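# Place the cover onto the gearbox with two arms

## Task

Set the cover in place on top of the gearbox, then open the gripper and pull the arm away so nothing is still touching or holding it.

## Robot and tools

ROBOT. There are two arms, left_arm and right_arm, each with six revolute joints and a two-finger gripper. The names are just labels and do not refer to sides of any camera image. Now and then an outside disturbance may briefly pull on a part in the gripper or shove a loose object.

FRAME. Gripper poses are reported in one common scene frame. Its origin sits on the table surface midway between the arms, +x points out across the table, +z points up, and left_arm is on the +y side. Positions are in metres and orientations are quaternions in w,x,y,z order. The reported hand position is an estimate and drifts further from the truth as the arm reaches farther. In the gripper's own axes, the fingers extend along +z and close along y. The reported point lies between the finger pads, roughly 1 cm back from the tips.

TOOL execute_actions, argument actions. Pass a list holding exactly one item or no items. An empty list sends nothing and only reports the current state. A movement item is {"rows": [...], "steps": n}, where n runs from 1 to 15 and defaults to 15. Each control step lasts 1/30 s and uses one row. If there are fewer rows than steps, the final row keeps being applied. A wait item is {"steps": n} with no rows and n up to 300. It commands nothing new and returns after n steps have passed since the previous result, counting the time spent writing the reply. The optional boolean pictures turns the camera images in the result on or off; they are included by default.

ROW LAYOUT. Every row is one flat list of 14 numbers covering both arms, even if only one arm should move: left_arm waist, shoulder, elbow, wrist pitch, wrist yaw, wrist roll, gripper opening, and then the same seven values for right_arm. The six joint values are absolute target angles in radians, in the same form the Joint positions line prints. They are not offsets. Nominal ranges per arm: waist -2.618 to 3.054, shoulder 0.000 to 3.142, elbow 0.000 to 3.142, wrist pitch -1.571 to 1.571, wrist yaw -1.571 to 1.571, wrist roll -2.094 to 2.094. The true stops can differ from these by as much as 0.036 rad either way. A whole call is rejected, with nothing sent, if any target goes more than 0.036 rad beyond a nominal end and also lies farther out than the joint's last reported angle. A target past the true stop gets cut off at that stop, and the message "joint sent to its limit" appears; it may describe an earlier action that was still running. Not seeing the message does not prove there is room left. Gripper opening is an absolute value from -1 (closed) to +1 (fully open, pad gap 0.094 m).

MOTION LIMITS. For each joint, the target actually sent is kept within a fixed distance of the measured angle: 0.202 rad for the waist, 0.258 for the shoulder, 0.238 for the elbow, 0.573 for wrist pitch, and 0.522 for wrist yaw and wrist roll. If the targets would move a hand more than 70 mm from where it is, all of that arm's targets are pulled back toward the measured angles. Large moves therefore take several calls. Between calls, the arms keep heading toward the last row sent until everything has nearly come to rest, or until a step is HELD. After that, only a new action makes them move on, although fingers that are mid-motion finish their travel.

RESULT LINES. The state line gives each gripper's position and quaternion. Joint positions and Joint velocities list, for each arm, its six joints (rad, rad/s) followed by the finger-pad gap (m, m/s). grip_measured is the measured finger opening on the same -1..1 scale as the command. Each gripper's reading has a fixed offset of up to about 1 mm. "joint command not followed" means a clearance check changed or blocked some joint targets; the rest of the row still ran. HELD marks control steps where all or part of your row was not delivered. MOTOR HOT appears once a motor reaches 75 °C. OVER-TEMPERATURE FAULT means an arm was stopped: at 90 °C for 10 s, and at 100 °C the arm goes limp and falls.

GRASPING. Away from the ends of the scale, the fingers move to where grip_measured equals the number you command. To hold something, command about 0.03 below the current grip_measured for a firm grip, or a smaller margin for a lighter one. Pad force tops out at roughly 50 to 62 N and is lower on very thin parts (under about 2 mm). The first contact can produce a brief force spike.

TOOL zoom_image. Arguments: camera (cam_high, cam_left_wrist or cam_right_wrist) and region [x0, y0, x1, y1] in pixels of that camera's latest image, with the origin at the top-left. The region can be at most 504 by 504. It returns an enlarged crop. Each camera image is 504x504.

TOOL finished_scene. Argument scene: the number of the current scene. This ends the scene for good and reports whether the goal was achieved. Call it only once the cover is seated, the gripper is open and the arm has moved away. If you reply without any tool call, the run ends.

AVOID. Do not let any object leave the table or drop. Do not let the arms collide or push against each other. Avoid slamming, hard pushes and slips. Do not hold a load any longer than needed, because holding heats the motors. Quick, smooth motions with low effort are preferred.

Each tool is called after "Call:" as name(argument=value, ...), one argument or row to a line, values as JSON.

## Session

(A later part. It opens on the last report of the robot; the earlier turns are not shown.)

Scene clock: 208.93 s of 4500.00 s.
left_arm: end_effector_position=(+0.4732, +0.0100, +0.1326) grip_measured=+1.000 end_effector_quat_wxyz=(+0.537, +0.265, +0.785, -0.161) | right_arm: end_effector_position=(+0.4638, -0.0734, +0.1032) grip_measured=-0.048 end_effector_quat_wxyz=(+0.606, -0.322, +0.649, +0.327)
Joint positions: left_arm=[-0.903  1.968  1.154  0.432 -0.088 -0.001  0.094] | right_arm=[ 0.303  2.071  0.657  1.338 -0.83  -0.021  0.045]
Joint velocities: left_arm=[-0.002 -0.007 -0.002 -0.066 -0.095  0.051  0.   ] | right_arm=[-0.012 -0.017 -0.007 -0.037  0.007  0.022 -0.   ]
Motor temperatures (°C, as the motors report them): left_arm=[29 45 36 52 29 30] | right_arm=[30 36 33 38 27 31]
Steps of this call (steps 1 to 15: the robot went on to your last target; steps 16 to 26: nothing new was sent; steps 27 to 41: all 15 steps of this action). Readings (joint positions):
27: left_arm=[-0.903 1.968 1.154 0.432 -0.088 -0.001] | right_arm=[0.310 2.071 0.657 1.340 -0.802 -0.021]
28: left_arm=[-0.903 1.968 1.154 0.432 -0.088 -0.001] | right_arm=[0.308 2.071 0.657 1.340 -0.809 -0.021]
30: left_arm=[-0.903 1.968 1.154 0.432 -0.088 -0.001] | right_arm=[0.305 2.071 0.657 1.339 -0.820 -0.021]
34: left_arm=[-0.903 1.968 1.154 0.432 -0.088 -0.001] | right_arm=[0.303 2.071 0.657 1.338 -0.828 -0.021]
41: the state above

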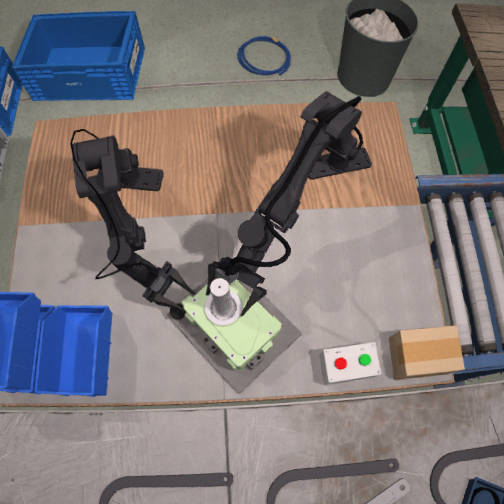

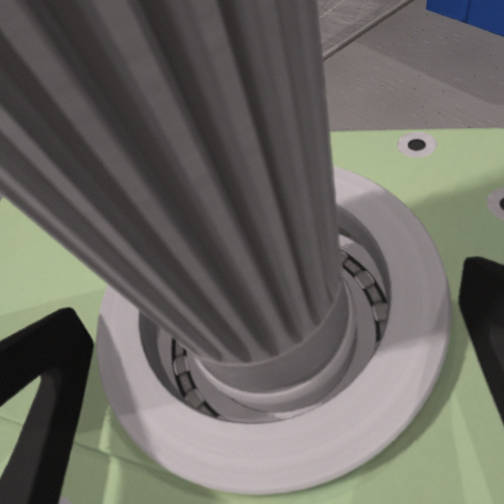

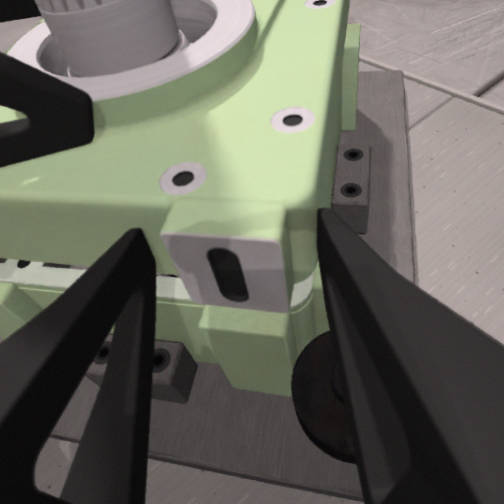

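Call:
execute_actions(
  actions=[
    {"rows":[[-0.903,1.96,1.16,0.43,-0.09,0,1,0.30,2.071,0.65,1.34,-0.91,-0.02,-0.05]],"steps":15},
  ],
)

Call:
zoom_image(
  camera="cam_high",
  region=[160,260,310,400],
)

Scene clock: 209.93 s of 4500.00 s.
left_arm: end_effector_position=(+0.4732, +0.0100, +0.1326) grip_measured=+1.000 end_effector_quat_wxyz=(+0.537, +0.265, +0.785, -0.161) | right_arm: end_effector_position=(+0.4586, -0.0723, +0.1016) grip_measured=-0.048 end_effector_quat_wxyz=(+0.597, -0.331, +0.647, +0.341)
Joint positions: left_arm=[-0.903  1.968  1.154  0.432 -0.088 -0.001  0.094] | right_arm=[ 0.295  2.071  0.657  1.327 -0.874 -0.021  0.045]
Joint velocities: left_arm=[-0.017  0.007  0.002  0.051  0.051 -0.007  0.   ] | right_arm=[-0.007  0.007  0.012  0.007 -0.007  0.007 -0.   ]
Motor temperatures (°C, as the motors report them): left_arm=[29 45 36 52 29 30] | right_arm=[30 36 33 38 27 31]
Steps of this call (steps 1 to 15: the robot went on to your last target; steps 16 to 30: all 15 steps of this action). Readings (joint positions):
16: left_arm=[-0.903 1.968 1.154 0.432 -0.088 -0.001] | right_arm=[0.302 2.071 0.657 1.338 -0.834 -0.021]
17: left_arm=[-0.903 1.968 1.154 0.432 -0.088 -0.001] | right_arm=[0.300 2.071 0.657 1.338 -0.842 -0.021]
19: left_arm=[-0.903 1.968 1.154 0.432 -0.088 -0.001] | right_arm=[0.298 2.071 0.657 1.337 -0.851 -0.021]
23: left_arm=[-0.903 1.968 1.154 0.432 -0.088 -0.001] | right_arm=[0.296 2.071 0.657 1.334 -0.863 -0.021]
30: the state above

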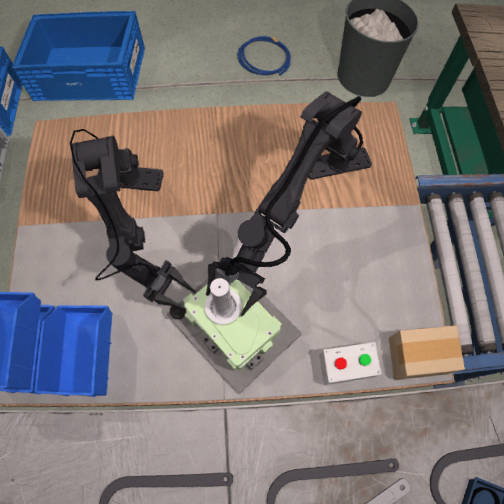

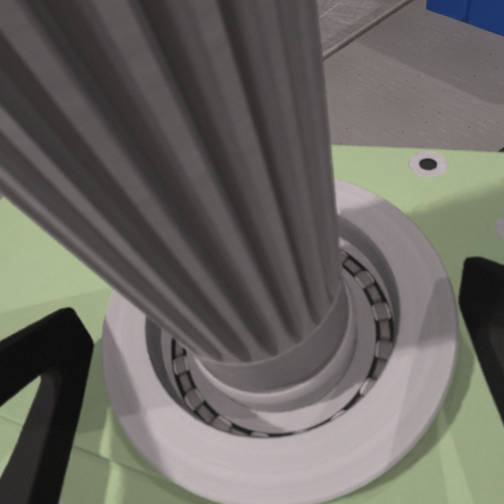

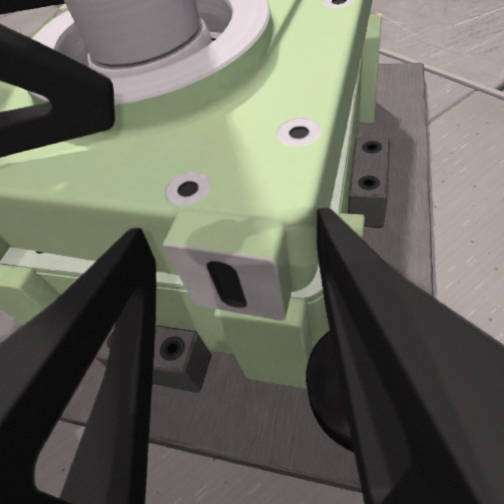

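Region (160, 260, 310, 400) of cam_high's 504x504 image, scaled by 3.360, with more detail than that image has; it fills the top 470 rows of this view, and the rest is white.

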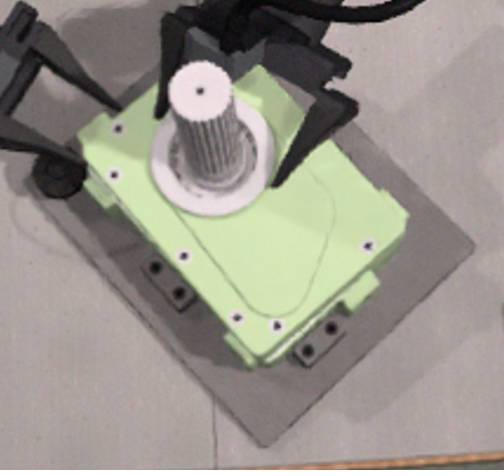

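Call:
execute_actions(
  actions=[
    {"rows":[[-0.903,1.96,1.16,0.43,-0.09,0,1,0.32,2.071,0.66,1.36,-0.80,-0.02,-0.1]],"steps":15},
  ],
)

Call:
execute_actions(
  actions=[
    {"rows":[[-0.903,1.96,1.16,0.43,-0.09,0,1,0.325,2.071,0.66,1.36,-0.74,-0.02,-0.1]],"steps":15},
  ],
)

Call:
zoom_image(
  camera="cam_high",
  region=[160,260,310,400],
)

Scene clock: 211.37 s of 4500.00 s.
left_arm: end_effector_position=(+0.4732, +0.0100, +0.1326) grip_measured=+1.000 end_effector_quat_wxyz=(+0.537, +0.265, +0.785, -0.161) | right_arm: end_effector_position=(+0.4619, -0.0717, +0.1026) grip_measured=-0.098 end_effector_quat_wxyz=(+0.603, -0.325, +0.649, +0.332)
Joint positions: left_arm=[-0.903  1.968  1.154  0.432 -0.088 -0.001  0.094] | right_arm=[ 0.304  2.071  0.657  1.334 -0.841 -0.021  0.042]
Joint velocities: left_arm=[-0.007 -0.007  0.002 -0.007  0.037 -0.007  0.   ] | right_arm=[-0.002 -0.007 -0.002 -0.007 -0.007  0.007 -0.   ]
Motor temperatures (°C, as the motors report them): left_arm=[29 45 36 52 29 30] | right_arm=[30 36 33 38 27 31]
Steps of this call (steps 1 to 15: the robot went on to your last target; steps 16 to 28: nothing new was sent; steps 29 to 43: all 15 steps of this action). Readings (joint positions):
29: left_arm=[-0.903 1.968 1.154 0.432 -0.088 -0.001] | right_arm=[0.296 2.071 0.657 1.327 -0.863 -0.021]
30: left_arm=[-0.903 1.968 1.154 0.432 -0.088 -0.001] | right_arm=[0.300 2.071 0.657 1.329 -0.850 -0.021]
32: left_arm=[-0.903 1.968 1.154 0.432 -0.088 -0.001] | right_arm=[0.304 2.071 0.657 1.334 -0.841 -0.021]
36: left_arm=[-0.903 1.968 1.154 0.432 -0.088 -0.001] | right_arm=[0.304 2.071 0.657 1.334 -0.841 -0.021]
43: the state above

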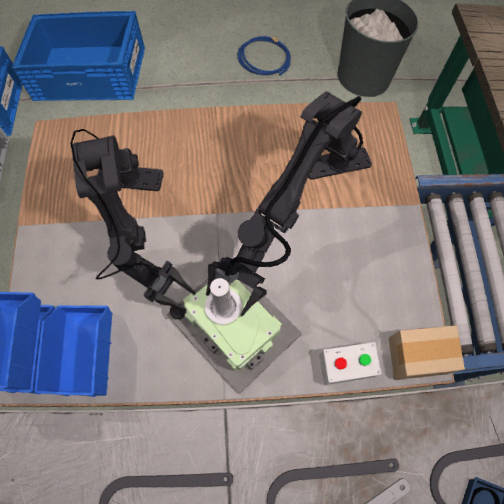

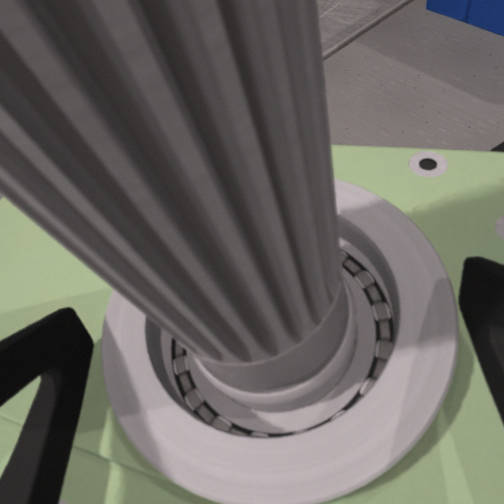

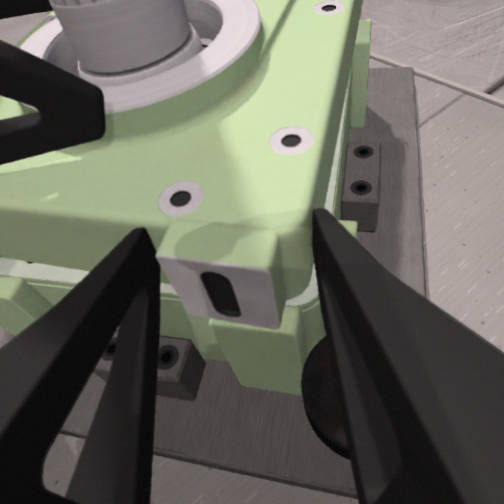

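Scene clock: 211.87 s of 4500.00 s.
left_arm: end_effector_position=(+0.4732, +0.0100, +0.1326) grip_measured=+1.000 end_effector_quat_wxyz=(+0.537, +0.265, +0.785, -0.161) | right_arm: end_effector_position=(+0.4623, -0.0717, +0.1027) grip_measured=-0.098 end_effector_quat_wxyz=(+0.604, -0.325, +0.649, +0.331)
Joint positions: left_arm=[-0.903  1.968  1.154  0.432 -0.088 -0.001  0.094] | right_arm=[ 0.305  2.071  0.657  1.335 -0.836 -0.021  0.042]
Joint velocities: left_arm=[ 0.007 -0.017  0.012 -0.037  0.007 -0.051  0.   ] | right_arm=[-0.002  0.012  0.002 -0.007 -0.037 -0.051  0.   ]
Motor temperatures (°C, as the motors report them): left_arm=[29 45 36 52 29 30] | right_arm=[30 36 33 38 27 31]
Steps of this call (steps 1 to 15: all 15 steps of this action). Readings (joint positions):
1: left_arm=[-0.903 1.968 1.154 0.432 -0.088 -0.001] | right_arm=[0.305 2.071 0.657 1.334 -0.837 -0.021]
2: left_arm=[-0.903 1.968 1.154 0.432 -0.088 -0.001] | right_arm=[0.305 2.071 0.657 1.335 -0.836 -0.021]
4: left_arm=[-0.903 1.968 1.154 0.432 -0.088 -0.001] | right_arm=[0.305 2.071 0.657 1.335 -0.836 -0.021]
8: left_arm=[-0.903 1.968 1.154 0.432 -0.088 -0.001] | right_arm=[0.305 2.071 0.657 1.335 -0.836 -0.021]
15: the state above

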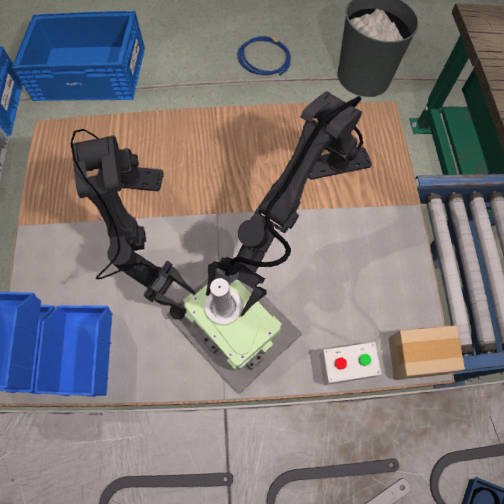

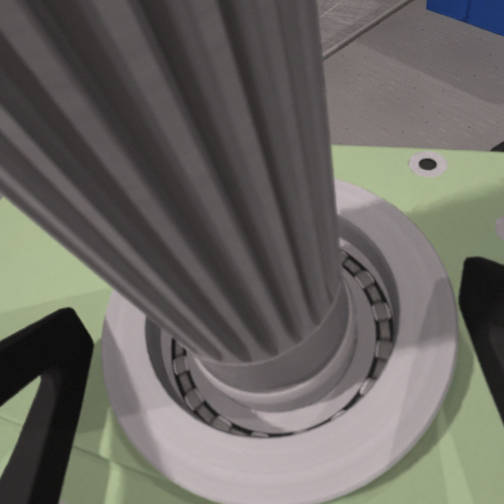

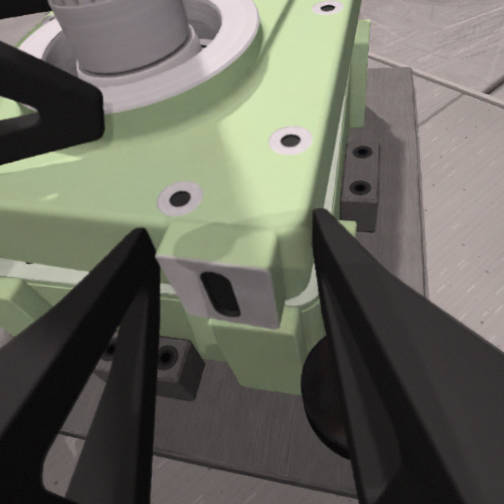

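Region (160, 260, 310, 400) of cam_high's 504x504 image, scaled by 3.360, with more detail than that image has; it fills the top 470 rows of this view, and the rest is white.

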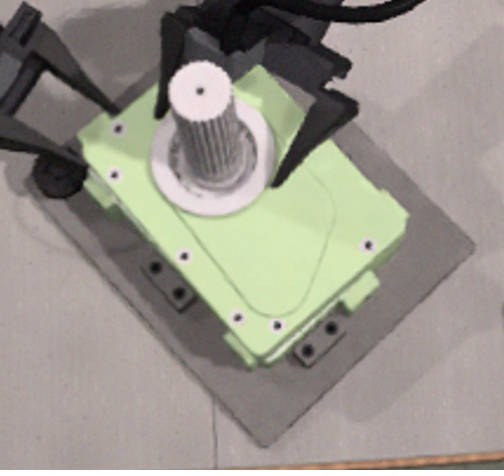

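Call:
execute_actions(
  actions=[
    {"rows":[[-0.903,1.96,1.16,0.43,-0.09,0,1,0.285,2.085,0.715,1.32,-0.80,-0.02,-0.1]],"steps":15},
  ],
)

Call:
zoom_image(
  camera="cam_high",
  region=[160,260,310,400],
)

Scene clock: 213.30 s of 4500.00 s.
left_arm: end_effector_position=(+0.4732, +0.0100, +0.1326) grip_measured=+1.000 end_effector_quat_wxyz=(+0.537, +0.265, +0.785, -0.161) | right_arm: end_effector_position=(+0.4632, -0.0730, +0.1023) grip_measured=-0.098 end_effector_quat_wxyz=(+0.601, -0.328, +0.647, +0.335)
Joint positions: left_arm=[-0.903  1.968  1.154  0.432 -0.088 -0.001  0.094] | right_arm=[ 0.296  2.077  0.667  1.329 -0.857 -0.021  0.042]
Joint velocities: left_arm=[-0.012  0.022  0.017  0.037 -0.051 -0.007  0.   ] | right_arm=[-0.027 -0.007 -0.007 -0.007 -0.051 -0.007 -0.001]
Motor temperatures (°C, as the motors report them): left_arm=[29 45 36 52 29 30] | right_arm=[30 36 33 38 27 31]
Steps of this call (steps 1 to 15: the robot went on to your last target; steps 16 to 28: nothing new was sent; steps 29 to 43: all 15 steps of this action). Readings (joint positions):
29: left_arm=[-0.903 1.968 1.154 0.432 -0.088 -0.001] | right_arm=[0.303 2.071 0.657 1.334 -0.839 -0.021]
30: left_arm=[-0.903 1.968 1.154 0.432 -0.088 -0.001] | right_arm=[0.300 2.072 0.660 1.331 -0.843 -0.021]
32: left_arm=[-0.903 1.968 1.154 0.432 -0.088 -0.001] | right_arm=[0.297 2.075 0.664 1.330 -0.852 -0.021]
36: left_arm=[-0.903 1.968 1.154 0.432 -0.088 -0.001] | right_arm=[0.296 2.077 0.666 1.330 -0.857 -0.021]
43: the state above

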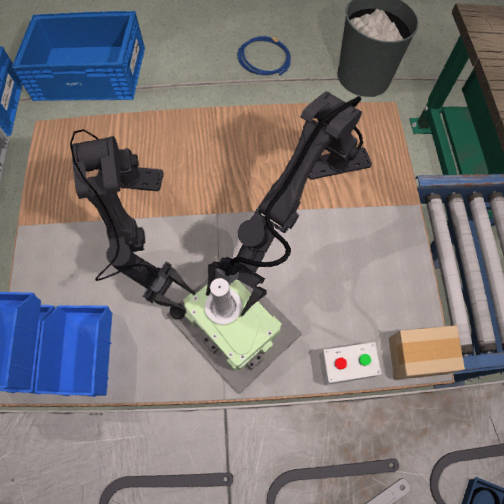

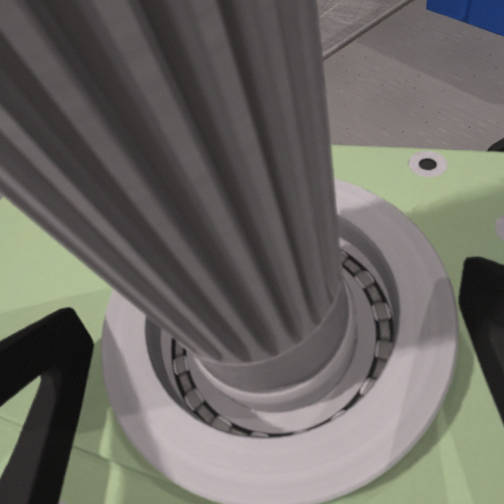

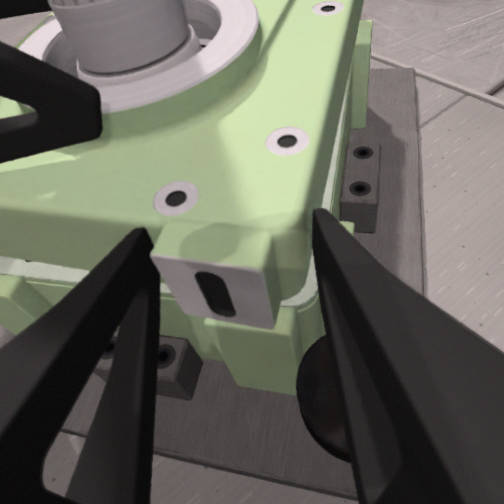

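Region (160, 260, 310, 400) of cam_high's 504x504 image, scaled by 3.360, with more detail than that image has; it fills the top 470 rows of this view, and the rest is white.

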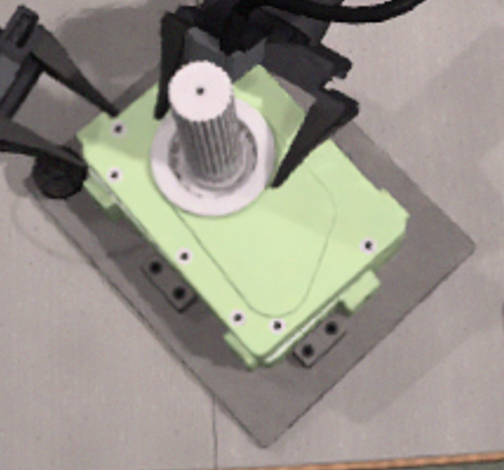

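Call:
execute_actions(
  actions=[
    {"rows":[[-0.91,1.985,1.15,0.42,-0.09,0,1,0.296,2.077,0.667,1.33,-0.86,-0.02,-0.4]],"steps":12},
  ],
)

Call:
execute_actions(
  actions=[
    {"rows":[[-0.91,1.97,1.15,0.42,-0.09,0,0.72,0.296,2.077,0.667,1.33,-0.86,-0.02,-0.4]],"steps":12},
  ],
)

Scene clock: 214.97 s of 4500.00 s.
left_arm: end_effector_position=(+0.4734, +0.0099, +0.1305) grip_measured=+1.000 end_effector_quat_wxyz=(+0.536, +0.266, +0.785, -0.160) | right_arm: end_effector_position=(+0.4620, -0.0730, +0.1024) grip_measured=-0.235 end_effector_quat_wxyz=(+0.600, -0.330, +0.646, +0.338)
Joint positions: left_arm=[-0.903  1.973  1.154  0.433 -0.088  0.001  0.094] | right_arm=[ 0.294  2.077  0.667  1.329 -0.868 -0.021  0.036]
Joint velocities: left_arm=[-0.007 -0.002 -0.002 -0.007 -0.081 -0.037  0.   ] | right_arm=[-0.027 -0.007 -0.007 -0.051 -0.037 -0.037 -0.001]
Motor temperatures (°C, as the motors report them): left_arm=[29 45 36 52 29 30] | right_arm=[30 36 33 38 27 31]
Steps of this call (steps 1 to 15: the robot went on to your last target; steps 16 to 38: nothing new was sent; steps 39 to 50: all 12 steps of this action). Readings (joint positions):
39: left_arm=[-0.903 1.969 1.154 0.432 -0.088 -0.001] | right_arm=[0.296 2.077 0.667 1.329 -0.861 -0.022]
40: left_arm=[-0.903 1.971 1.154 0.432 -0.088 -0.001] | right_arm=[0.294 2.077 0.667 1.329 -0.868 -0.022]
42: left_arm=[-0.903 1.973 1.154 0.433 -0.088 0.001] | right_arm=[0.294 2.077 0.667 1.329 -0.868 -0.021]
46: left_arm=[-0.903 1.973 1.154 0.433 -0.088 0.001] | right_arm=[0.294 2.077 0.667 1.329 -0.868 -0.021]
50: the state above

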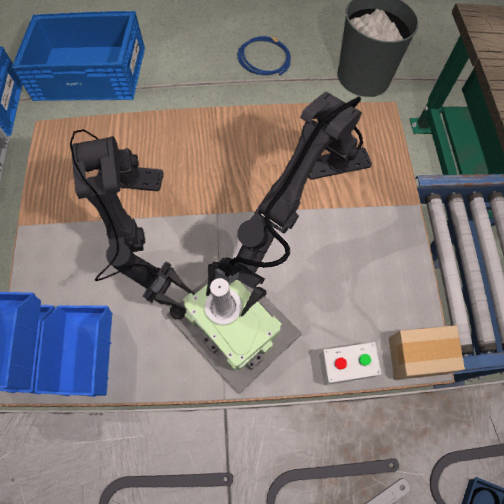

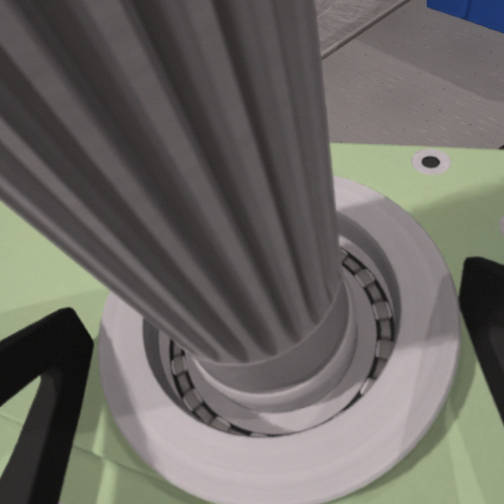

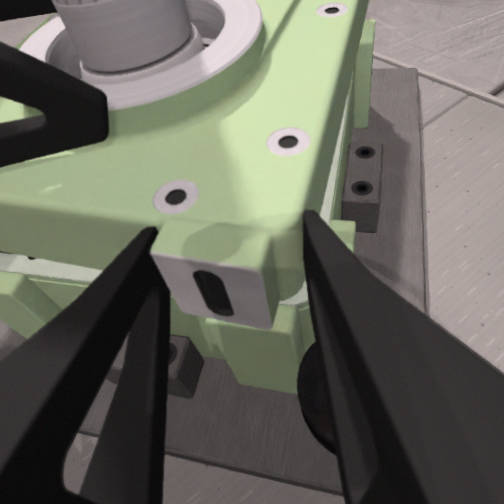

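Scene clock: 215.37 s of 4500.00 s.
left_arm: end_effector_position=(+0.4728, +0.0089, +0.1310) grip_measured=+0.811 end_effector_quat_wxyz=(+0.537, +0.269, +0.783, -0.161) | right_arm: end_effector_position=(+0.4619, -0.0729, +0.1024) grip_measured=-0.235 end_effector_quat_wxyz=(+0.600, -0.330, +0.646, +0.339)
Joint positions: left_arm=[-0.904  1.973  1.154  0.436 -0.086  0.005  0.085] | right_arm=[ 0.294  2.077  0.667  1.329 -0.869 -0.02   0.036]
Joint velocities: left_arm=[-0.002 -0.002 -0.007  0.007  0.022 -0.007 -0.   ] | right_arm=[ 0.002 -0.007 -0.002 -0.051  0.007  0.037  0.   ]
Motor temperatures (°C, as the motors report them): left_arm=[29 45 36 52 29 30] | right_arm=[30 36 33 38 27 31]
Steps of this call (steps 1 to 12: all 12 steps of this action). Readings (joint positions):
1: left_arm=[-0.903 1.973 1.154 0.434 -0.085 0.002] | right_arm=[0.294 2.077 0.667 1.329 -0.868 -0.021]
2: left_arm=[-0.904 1.973 1.154 0.436 -0.086 0.005] | right_arm=[0.294 2.077 0.667 1.329 -0.869 -0.020]
4: left_arm=[-0.904 1.973 1.154 0.436 -0.086 0.005] | right_arm=[0.294 2.077 0.667 1.329 -0.869 -0.020]
8: left_arm=[-0.904 1.973 1.154 0.436 -0.086 0.005] | right_arm=[0.294 2.077 0.667 1.329 -0.869 -0.020]
12: the state above

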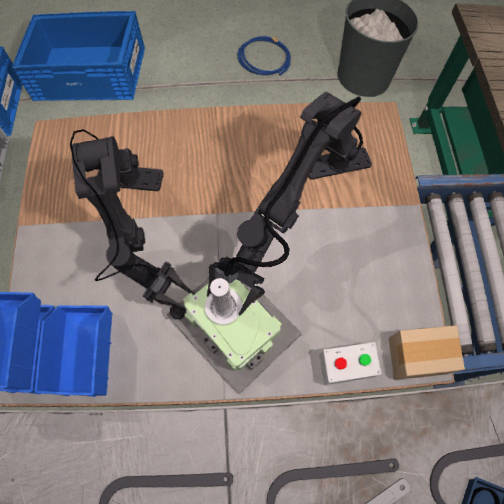

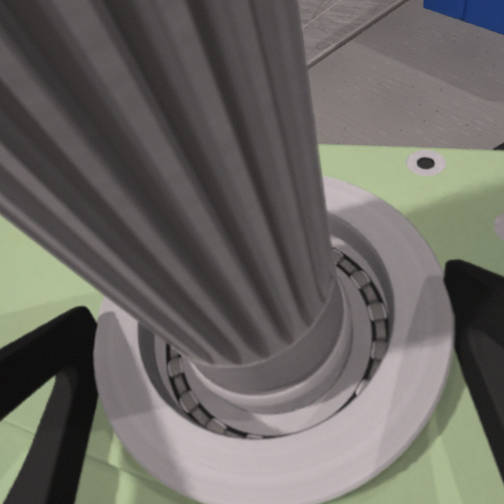

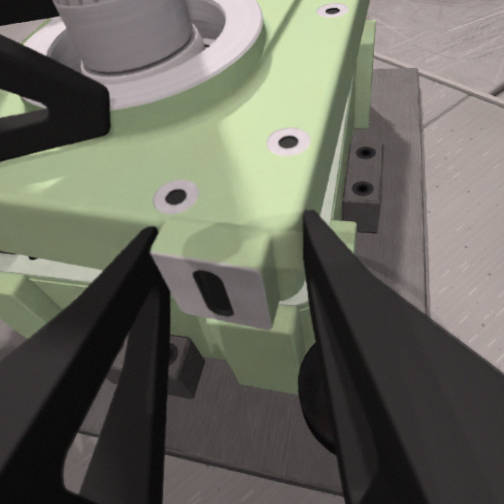

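Call:
execute_actions(
  actions=[
    {"rows":[[-0.90,1.95,1.19,0.52,-0.09,0,0.72,0.294,2.06,0.72,1.42,-0.86,-0.02,-0.4]],"steps":15},
  ],
)

Scene clock: 216.57 s of 4500.00 s.
left_arm: end_effector_position=(+0.4732, +0.0085, +0.1325) grip_measured=+0.811 end_effector_quat_wxyz=(+0.539, +0.267, +0.782, -0.162) | right_arm: end_effector_position=(+0.4623, -0.0728, +0.1042) grip_measured=-0.235 end_effector_quat_wxyz=(+0.602, -0.331, +0.643, +0.338)
Joint positions: left_arm=[-0.904  1.973  1.154  0.442 -0.086  0.002  0.085] | right_arm=[ 0.294  2.077  0.669  1.336 -0.87  -0.019  0.036]
Joint velocities: left_arm=[-0.007 -0.007 -0.002 -0.066 -0.081 -0.125 -0.   ] | right_arm=[-0.002 -0.017 -0.002  0.051 -0.007  0.037 -0.   ]
Motor temperatures (°C, as the motors report them): left_arm=[29 45 36 52 29 30] | right_arm=[30 36 33 38 27 31]
Steps of this call (steps 1 to 15: the robot went on to your last target; steps 16 to 21: nothing new was sent; steps 22 to 36: all 15 steps of this action). Readings (joint positions):
22: left_arm=[-0.904 1.973 1.154 0.441 -0.086 0.005] | right_arm=[0.294 2.077 0.668 1.334 -0.869 -0.020]
23: left_arm=[-0.904 1.973 1.154 0.442 -0.086 0.002] | right_arm=[0.294 2.077 0.669 1.335 -0.870 -0.020]
25: left_arm=[-0.904 1.973 1.154 0.442 -0.086 0.002] | right_arm=[0.294 2.077 0.669 1.336 -0.870 -0.019]
29: left_arm=[-0.904 1.973 1.154 0.442 -0.086 0.002] | right_arm=[0.294 2.077 0.669 1.336 -0.870 -0.019]
36: the state above

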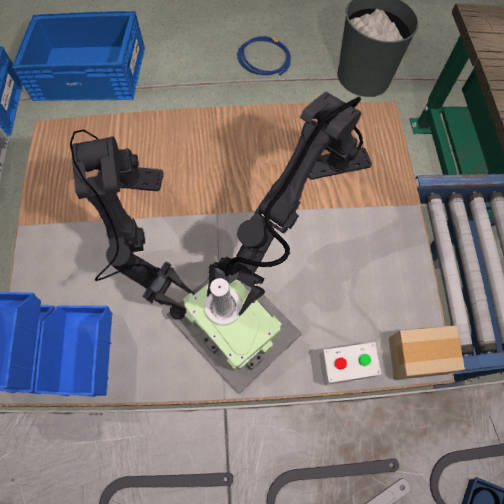

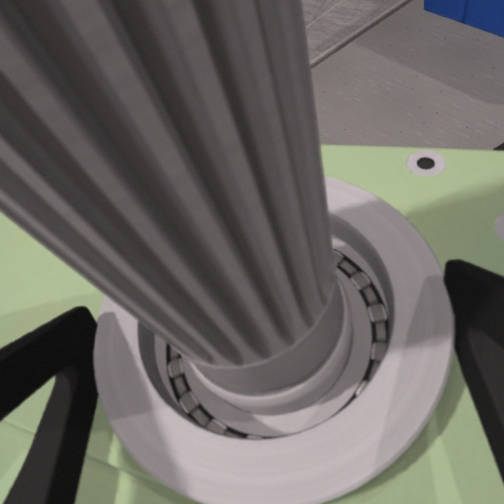

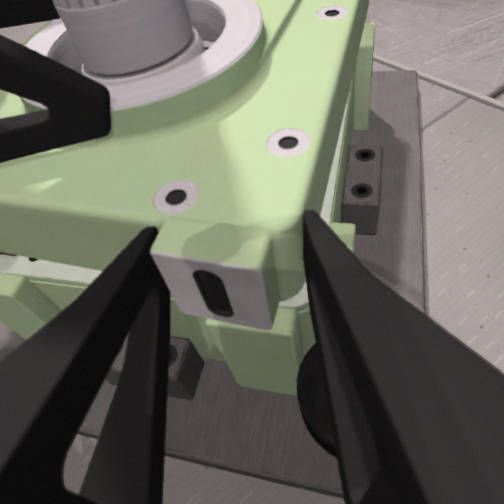

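Call:
execute_actions(
  actions=[
    {"rows":[[-0.90,1.95,1.21,0.58,-0.09,0,0.72,0.285,2.06,0.745,1.46,-0.86,-0.02,-0.4]],"steps":15},
  ],
)

Scene clock: 217.43 s of 4500.00 s.
left_arm: end_effector_position=(+0.4748, +0.0085, +0.1358) grip_measured=+0.811 end_effector_quat_wxyz=(+0.543, +0.253, +0.783, -0.170) | right_arm: end_effector_position=(+0.4656, -0.0735, +0.1096) grip_measured=-0.235 end_effector_quat_wxyz=(+0.607, -0.333, +0.637, +0.340)
Joint positions: left_arm=[-0.904  1.973  1.154  0.456 -0.092 -0.025  0.085] | right_arm=[ 0.288  2.077  0.685  1.339 -0.882 -0.012  0.036]
Joint velocities: left_arm=[-0.002 -0.012 -0.002  0.022  0.037  0.007  0.001] | right_arm=[-0.007 -0.002  0.012 -0.007 -0.022 -0.037 -0.001]
Motor temperatures (°C, as the motors report them): left_arm=[29 45 36 53 29 30] | right_arm=[30 36 33 38 27 31]
Steps of this call (steps 1 to 11: the robot went on to your last target; steps 12 to 26: all 15 steps of this action). Readings (joint positions):
12: left_arm=[-0.904 1.973 1.154 0.445 -0.086 0.001] | right_arm=[0.292 2.077 0.671 1.337 -0.871 -0.018]
13: left_arm=[-0.904 1.973 1.154 0.448 -0.087 -0.004] | right_arm=[0.291 2.077 0.674 1.337 -0.875 -0.017]
15: left_arm=[-0.904 1.973 1.154 0.452 -0.088 -0.014] | right_arm=[0.289 2.077 0.679 1.338 -0.880 -0.014]
19: left_arm=[-0.904 1.973 1.154 0.456 -0.092 -0.025] | right_arm=[0.288 2.077 0.685 1.339 -0.882 -0.013]
26: the state above

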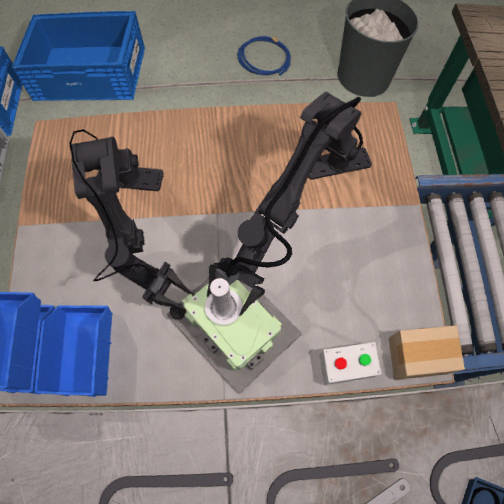

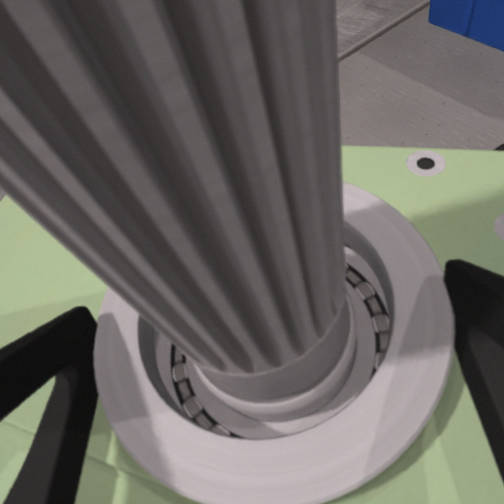

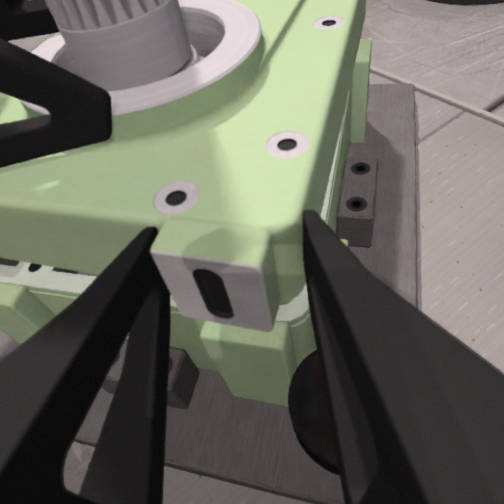

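Call:
execute_actions(
  actions=[
    {"rows":[[-0.90,1.96,1.16,0.45,-0.09,0,1,0.285,2.09,0.765,1.42,-0.80,-0.02,-0.4]],"steps":15},
  ],
)

Call:
zoom_image(
  camera="cam_high",
  region=[160,260,310,400],
)

Scene clock: 218.53 s of 4500.00 s.
left_arm: end_effector_position=(+0.4745, +0.0089, +0.1344) grip_measured=+1.000 end_effector_quat_wxyz=(+0.542, +0.261, +0.782, -0.164) | right_arm: end_effector_position=(+0.4693, -0.0720, +0.1099) grip_measured=-0.235 end_effector_quat_wxyz=(+0.609, -0.338, +0.631, +0.341)
Joint positions: left_arm=[-0.904  1.973  1.154  0.45  -0.093 -0.007  0.094] | right_arm=[ 0.288  2.095  0.707  1.347 -0.892 -0.012  0.036]
Joint velocities: left_arm=[-0.022  0.017  0.017  0.007 -0.022  0.022  0.   ] | right_arm=[ 0.002 -0.017 -0.007 -0.066 -0.022  0.051 -0.001]
Motor temperatures (°C, as the motors report them): left_arm=[29 45 36 53 29 30] | right_arm=[30 36 33 38 27 31]
Steps of this call (steps 1 to 15: the robot went on to your last target; steps 16 to 18: nothing new was sent; steps 19 to 33: all 15 steps of this action). Readings (joint positions):
19: left_arm=[-0.904 1.973 1.154 0.450 -0.093 -0.025] | right_arm=[0.288 2.080 0.687 1.339 -0.881 -0.012]
20: left_arm=[-0.904 1.973 1.154 0.450 -0.093 -0.021] | right_arm=[0.288 2.085 0.693 1.343 -0.884 -0.010]
22: left_arm=[-0.904 1.973 1.154 0.450 -0.093 -0.015] | right_arm=[0.288 2.091 0.704 1.346 -0.889 -0.012]
26: left_arm=[-0.904 1.973 1.154 0.450 -0.093 -0.010] | right_arm=[0.288 2.095 0.707 1.347 -0.892 -0.012]
33: the state above

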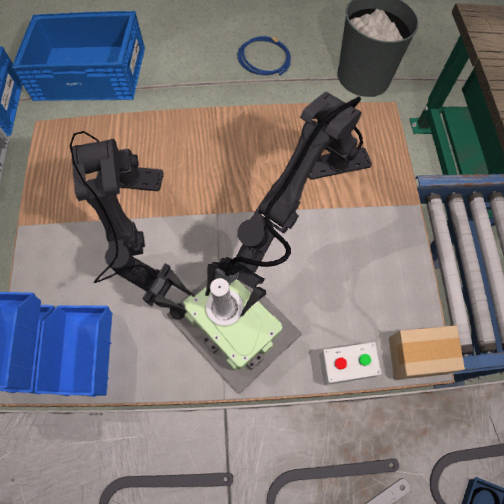

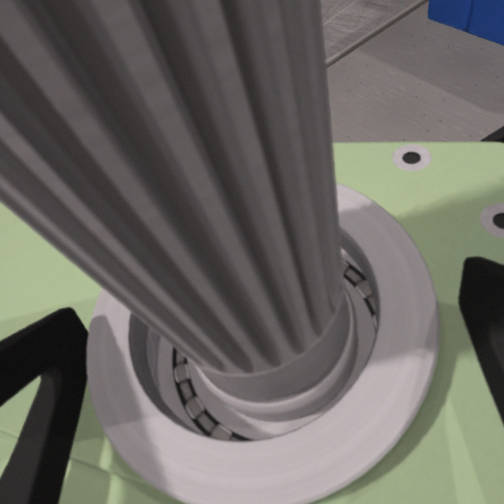

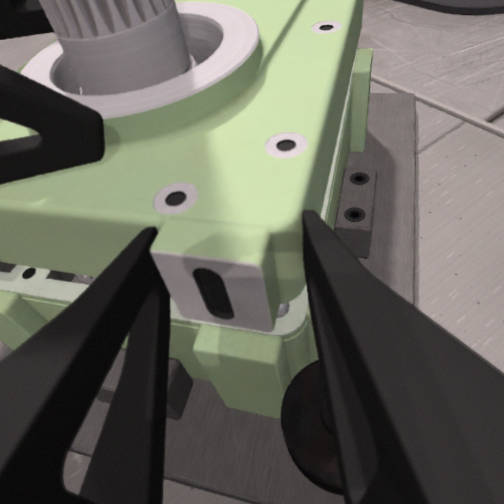

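Region (160, 260, 310, 400) of cam_high's 504x504 image, scaled by 3.360, with more detail than that image has; it fills the top 470 rows of this view, and the rest is white.

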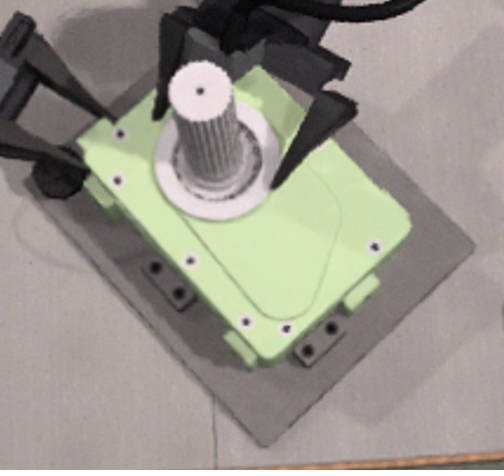

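Call:
execute_actions(
  actions=[
    {"rows":[[-0.895,1.96,1.16,0.45,-0.09,0,0.72,0.285,2.09,0.75,1.42,-0.86,-0.02,-0.4]],"steps":10},
  ],
  pictures=false,
)

Call:
execute_actions(
  actions=[
    {"rows":[[-0.925,1.95,1.225,0.60,-0.07,0.08,0.72,0.262,2.09,0.75,1.42,-0.86,-0.02,-0.4]],"steps":15},
  ],
)

Call:
zoom_image(
  camera="cam_high",
  region=[160,260,310,400],
)

Scene clock: 219.63 s of 4500.00 s.
left_arm: end_effector_position=(+0.4761, +0.0112, +0.1340) grip_measured=+0.810 end_effector_quat_wxyz=(+0.542, +0.259, +0.783, -0.160) | right_arm: end_effector_position=(+0.4686, -0.0718, +0.1100) grip_measured=-0.235 end_effector_quat_wxyz=(+0.609, -0.341, +0.629, +0.341)
Joint positions: left_arm=[-0.9    1.973  1.154  0.448 -0.096 -0.005  0.085] | right_arm=[ 0.287  2.095  0.707  1.348 -0.897 -0.017  0.036]
Joint velocities: left_arm=[ 0.007 -0.007  0.002  0.066 -0.022 -0.037  0.   ] | right_arm=[-0.002  0.017 -0.017 -0.007  0.081 -0.051  0.001]
Motor temperatures (°C, as the motors report them): left_arm=[29 46 36 53 29 30] | right_arm=[30 36 33 38 28 31]
Steps of this call (steps 1 to 15: the robot went on to your last target; steps 16 to 23: nothing new was sent; steps 24 to 33: all 10 steps of this action). Readings (joint positions):
24: left_arm=[-0.904 1.973 1.154 0.450 -0.100 -0.006] | right_arm=[0.288 2.095 0.707 1.347 -0.895 -0.013]
25: left_arm=[-0.900 1.973 1.154 0.450 -0.097 -0.006] | right_arm=[0.287 2.095 0.707 1.348 -0.897 -0.016]
27: left_arm=[-0.900 1.973 1.154 0.448 -0.096 -0.005] | right_arm=[0.287 2.095 0.707 1.348 -0.897 -0.017]
31: left_arm=[-0.900 1.973 1.154 0.448 -0.096 -0.005] | right_arm=[0.287 2.095 0.707 1.348 -0.897 -0.017]
33: the state above

Scene clock: 220.13 s of 4500.00 s.
left_arm: end_effector_position=(+0.4760, +0.0084, +0.1363) grip_measured=+0.810 end_effector_quat_wxyz=(+0.546, +0.262, +0.780, -0.160) | right_arm: end_effector_position=(+0.4685, -0.0739, +0.1098) grip_measured=-0.235 end_effector_quat_wxyz=(+0.608, -0.341, +0.629, +0.342)
Joint positions: left_arm=[-0.905  1.975  1.16   0.452 -0.099  0.002  0.085] | right_arm=[ 0.28   2.095  0.707  1.347 -0.907 -0.017  0.036]
Joint velocities: left_arm=[ 0.012 -0.022 -0.002  0.007  0.051 -0.051 -0.001] | right_arm=[ 0.022  0.007 -0.002  0.007  0.007  0.037  0.   ]
Motor temperatures (°C, as the motors report them): left_arm=[29 46 37 53 29 30] | right_arm=[30 36 33 39 28 31]
Steps of this call (steps 1 to 15: all 15 steps of this action). Readings (joint positions):
1: left_arm=[-0.901 1.973 1.157 0.452 -0.096 0.001] | right_arm=[0.286 2.095 0.707 1.348 -0.897 -0.017]
2: left_arm=[-0.902 1.973 1.158 0.452 -0.096 0.002] | right_arm=[0.284 2.095 0.707 1.348 -0.900 -0.017]
4: left_arm=[-0.904 1.975 1.160 0.452 -0.098 0.002] | right_arm=[0.281 2.095 0.707 1.347 -0.906 -0.017]
8: left_arm=[-0.905 1.975 1.160 0.452 -0.099 0.002] | right_arm=[0.280 2.095 0.707 1.347 -0.907 -0.017]
15: the state above

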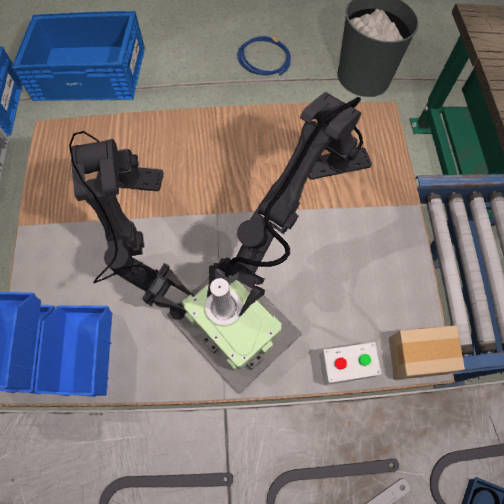

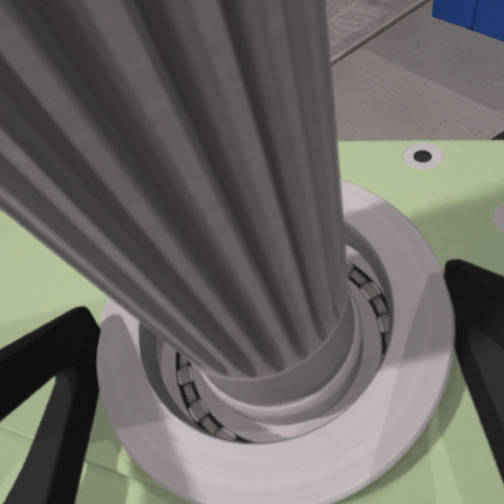

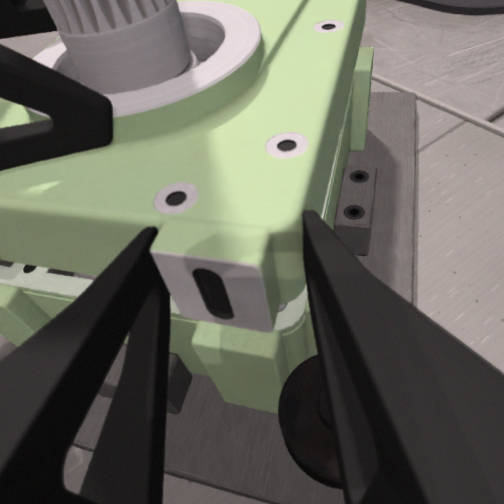

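Region (160, 260, 310, 400) of cam_high's 504x504 image, scaled by 3.360, with more detail than that image has; it fills the top 470 rows of this view, and the rest is white.

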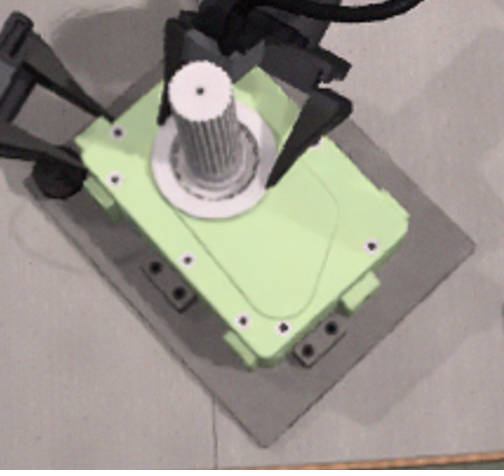

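Call:
execute_actions(
  actions=[
    {"rows":[[-0.905,1.97,1.16,0.45,-0.1,0,1,0.28,2.09,0.74,1.42,-0.9,-0.02,-0.4],[-0.905,1.97,1.16,0.45,-0.1,0,1,0.28,2.09,0.74,1.42,-0.9,-0.02,-0.4],[-0.905,1.97,1.16,0.45,-0.1,0,1,0.28,2.09,0.74,1.42,-0.9,-0.02,-0.4],[-0.905,1.97,1.16,0.45,-0.1,0,1,0.28,2.09,0.74,1.42,-0.9,-0.02,-0.4],[-0.905,1.935,1.105,0.45,-0.1,0,1,0.28,2.09,0.74,1.42,-0.9,-0.02,-0.4]],"steps":15},
  ],
)

Scene clock: 221.80 s of 4500.00 s.
left_arm: end_effector_position=(+0.4700, +0.0141, +0.1318) grip_measured=+1.000 end_effector_quat_wxyz=(+0.540, +0.261, +0.784, -0.158) | right_arm: end_effector_position=(+0.4682, -0.0737, +0.1096) grip_measured=-0.235 end_effector_quat_wxyz=(+0.609, -0.343, +0.629, +0.342)
Joint positions: left_arm=[-0.905  1.955  1.125  0.453 -0.101 -0.003  0.094] | right_arm=[ 0.28   2.096  0.707  1.348 -0.909 -0.019  0.036]
Joint velocities: left_arm=[ 0.002  0.007 -0.017  0.022 -0.022 -0.037  0.   ] | right_arm=[-0.007 -0.007 -0.007 -0.066  0.022 -0.007 -0.   ]
Motor temperatures (°C, as the motors report them): left_arm=[29 46 37 54 29 30] | right_arm=[30 36 34 39 28 31]
Steps of this call (steps 1 to 15: the robot went on to your last target; steps 16 to 35: nothing new was sent; steps 36 to 50: all 15 steps of this action). Readings (joint positions):
36: left_arm=[-0.905 1.976 1.160 0.447 -0.101 -0.001] | right_arm=[0.280 2.095 0.707 1.347 -0.909 -0.016]
37: left_arm=[-0.905 1.976 1.160 0.447 -0.101 -0.001] | right_arm=[0.280 2.096 0.707 1.347 -0.909 -0.017]
39: left_arm=[-0.905 1.976 1.160 0.447 -0.101 -0.001] | right_arm=[0.280 2.096 0.707 1.347 -0.909 -0.017]
43: left_arm=[-0.905 1.958 1.129 0.453 -0.101 -0.003] | right_arm=[0.280 2.096 0.707 1.348 -0.909 -0.019]
50: the state above

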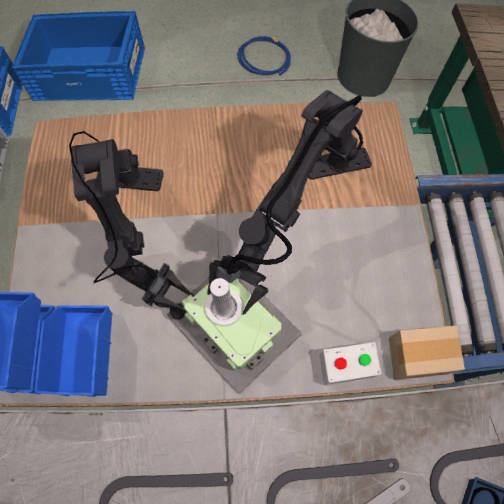

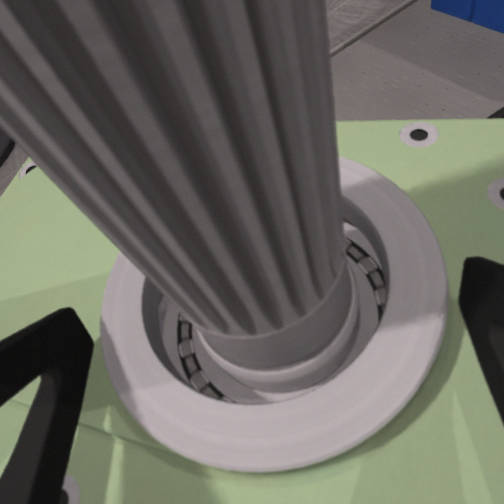

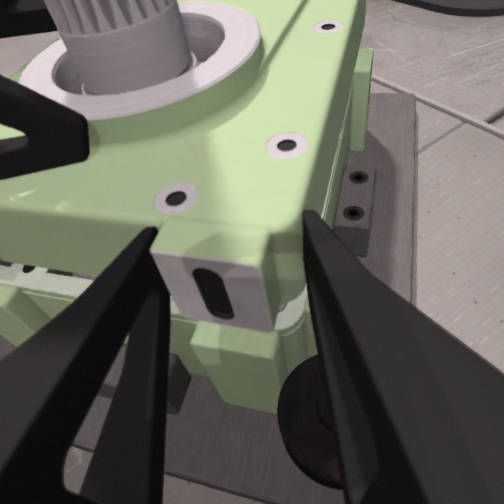

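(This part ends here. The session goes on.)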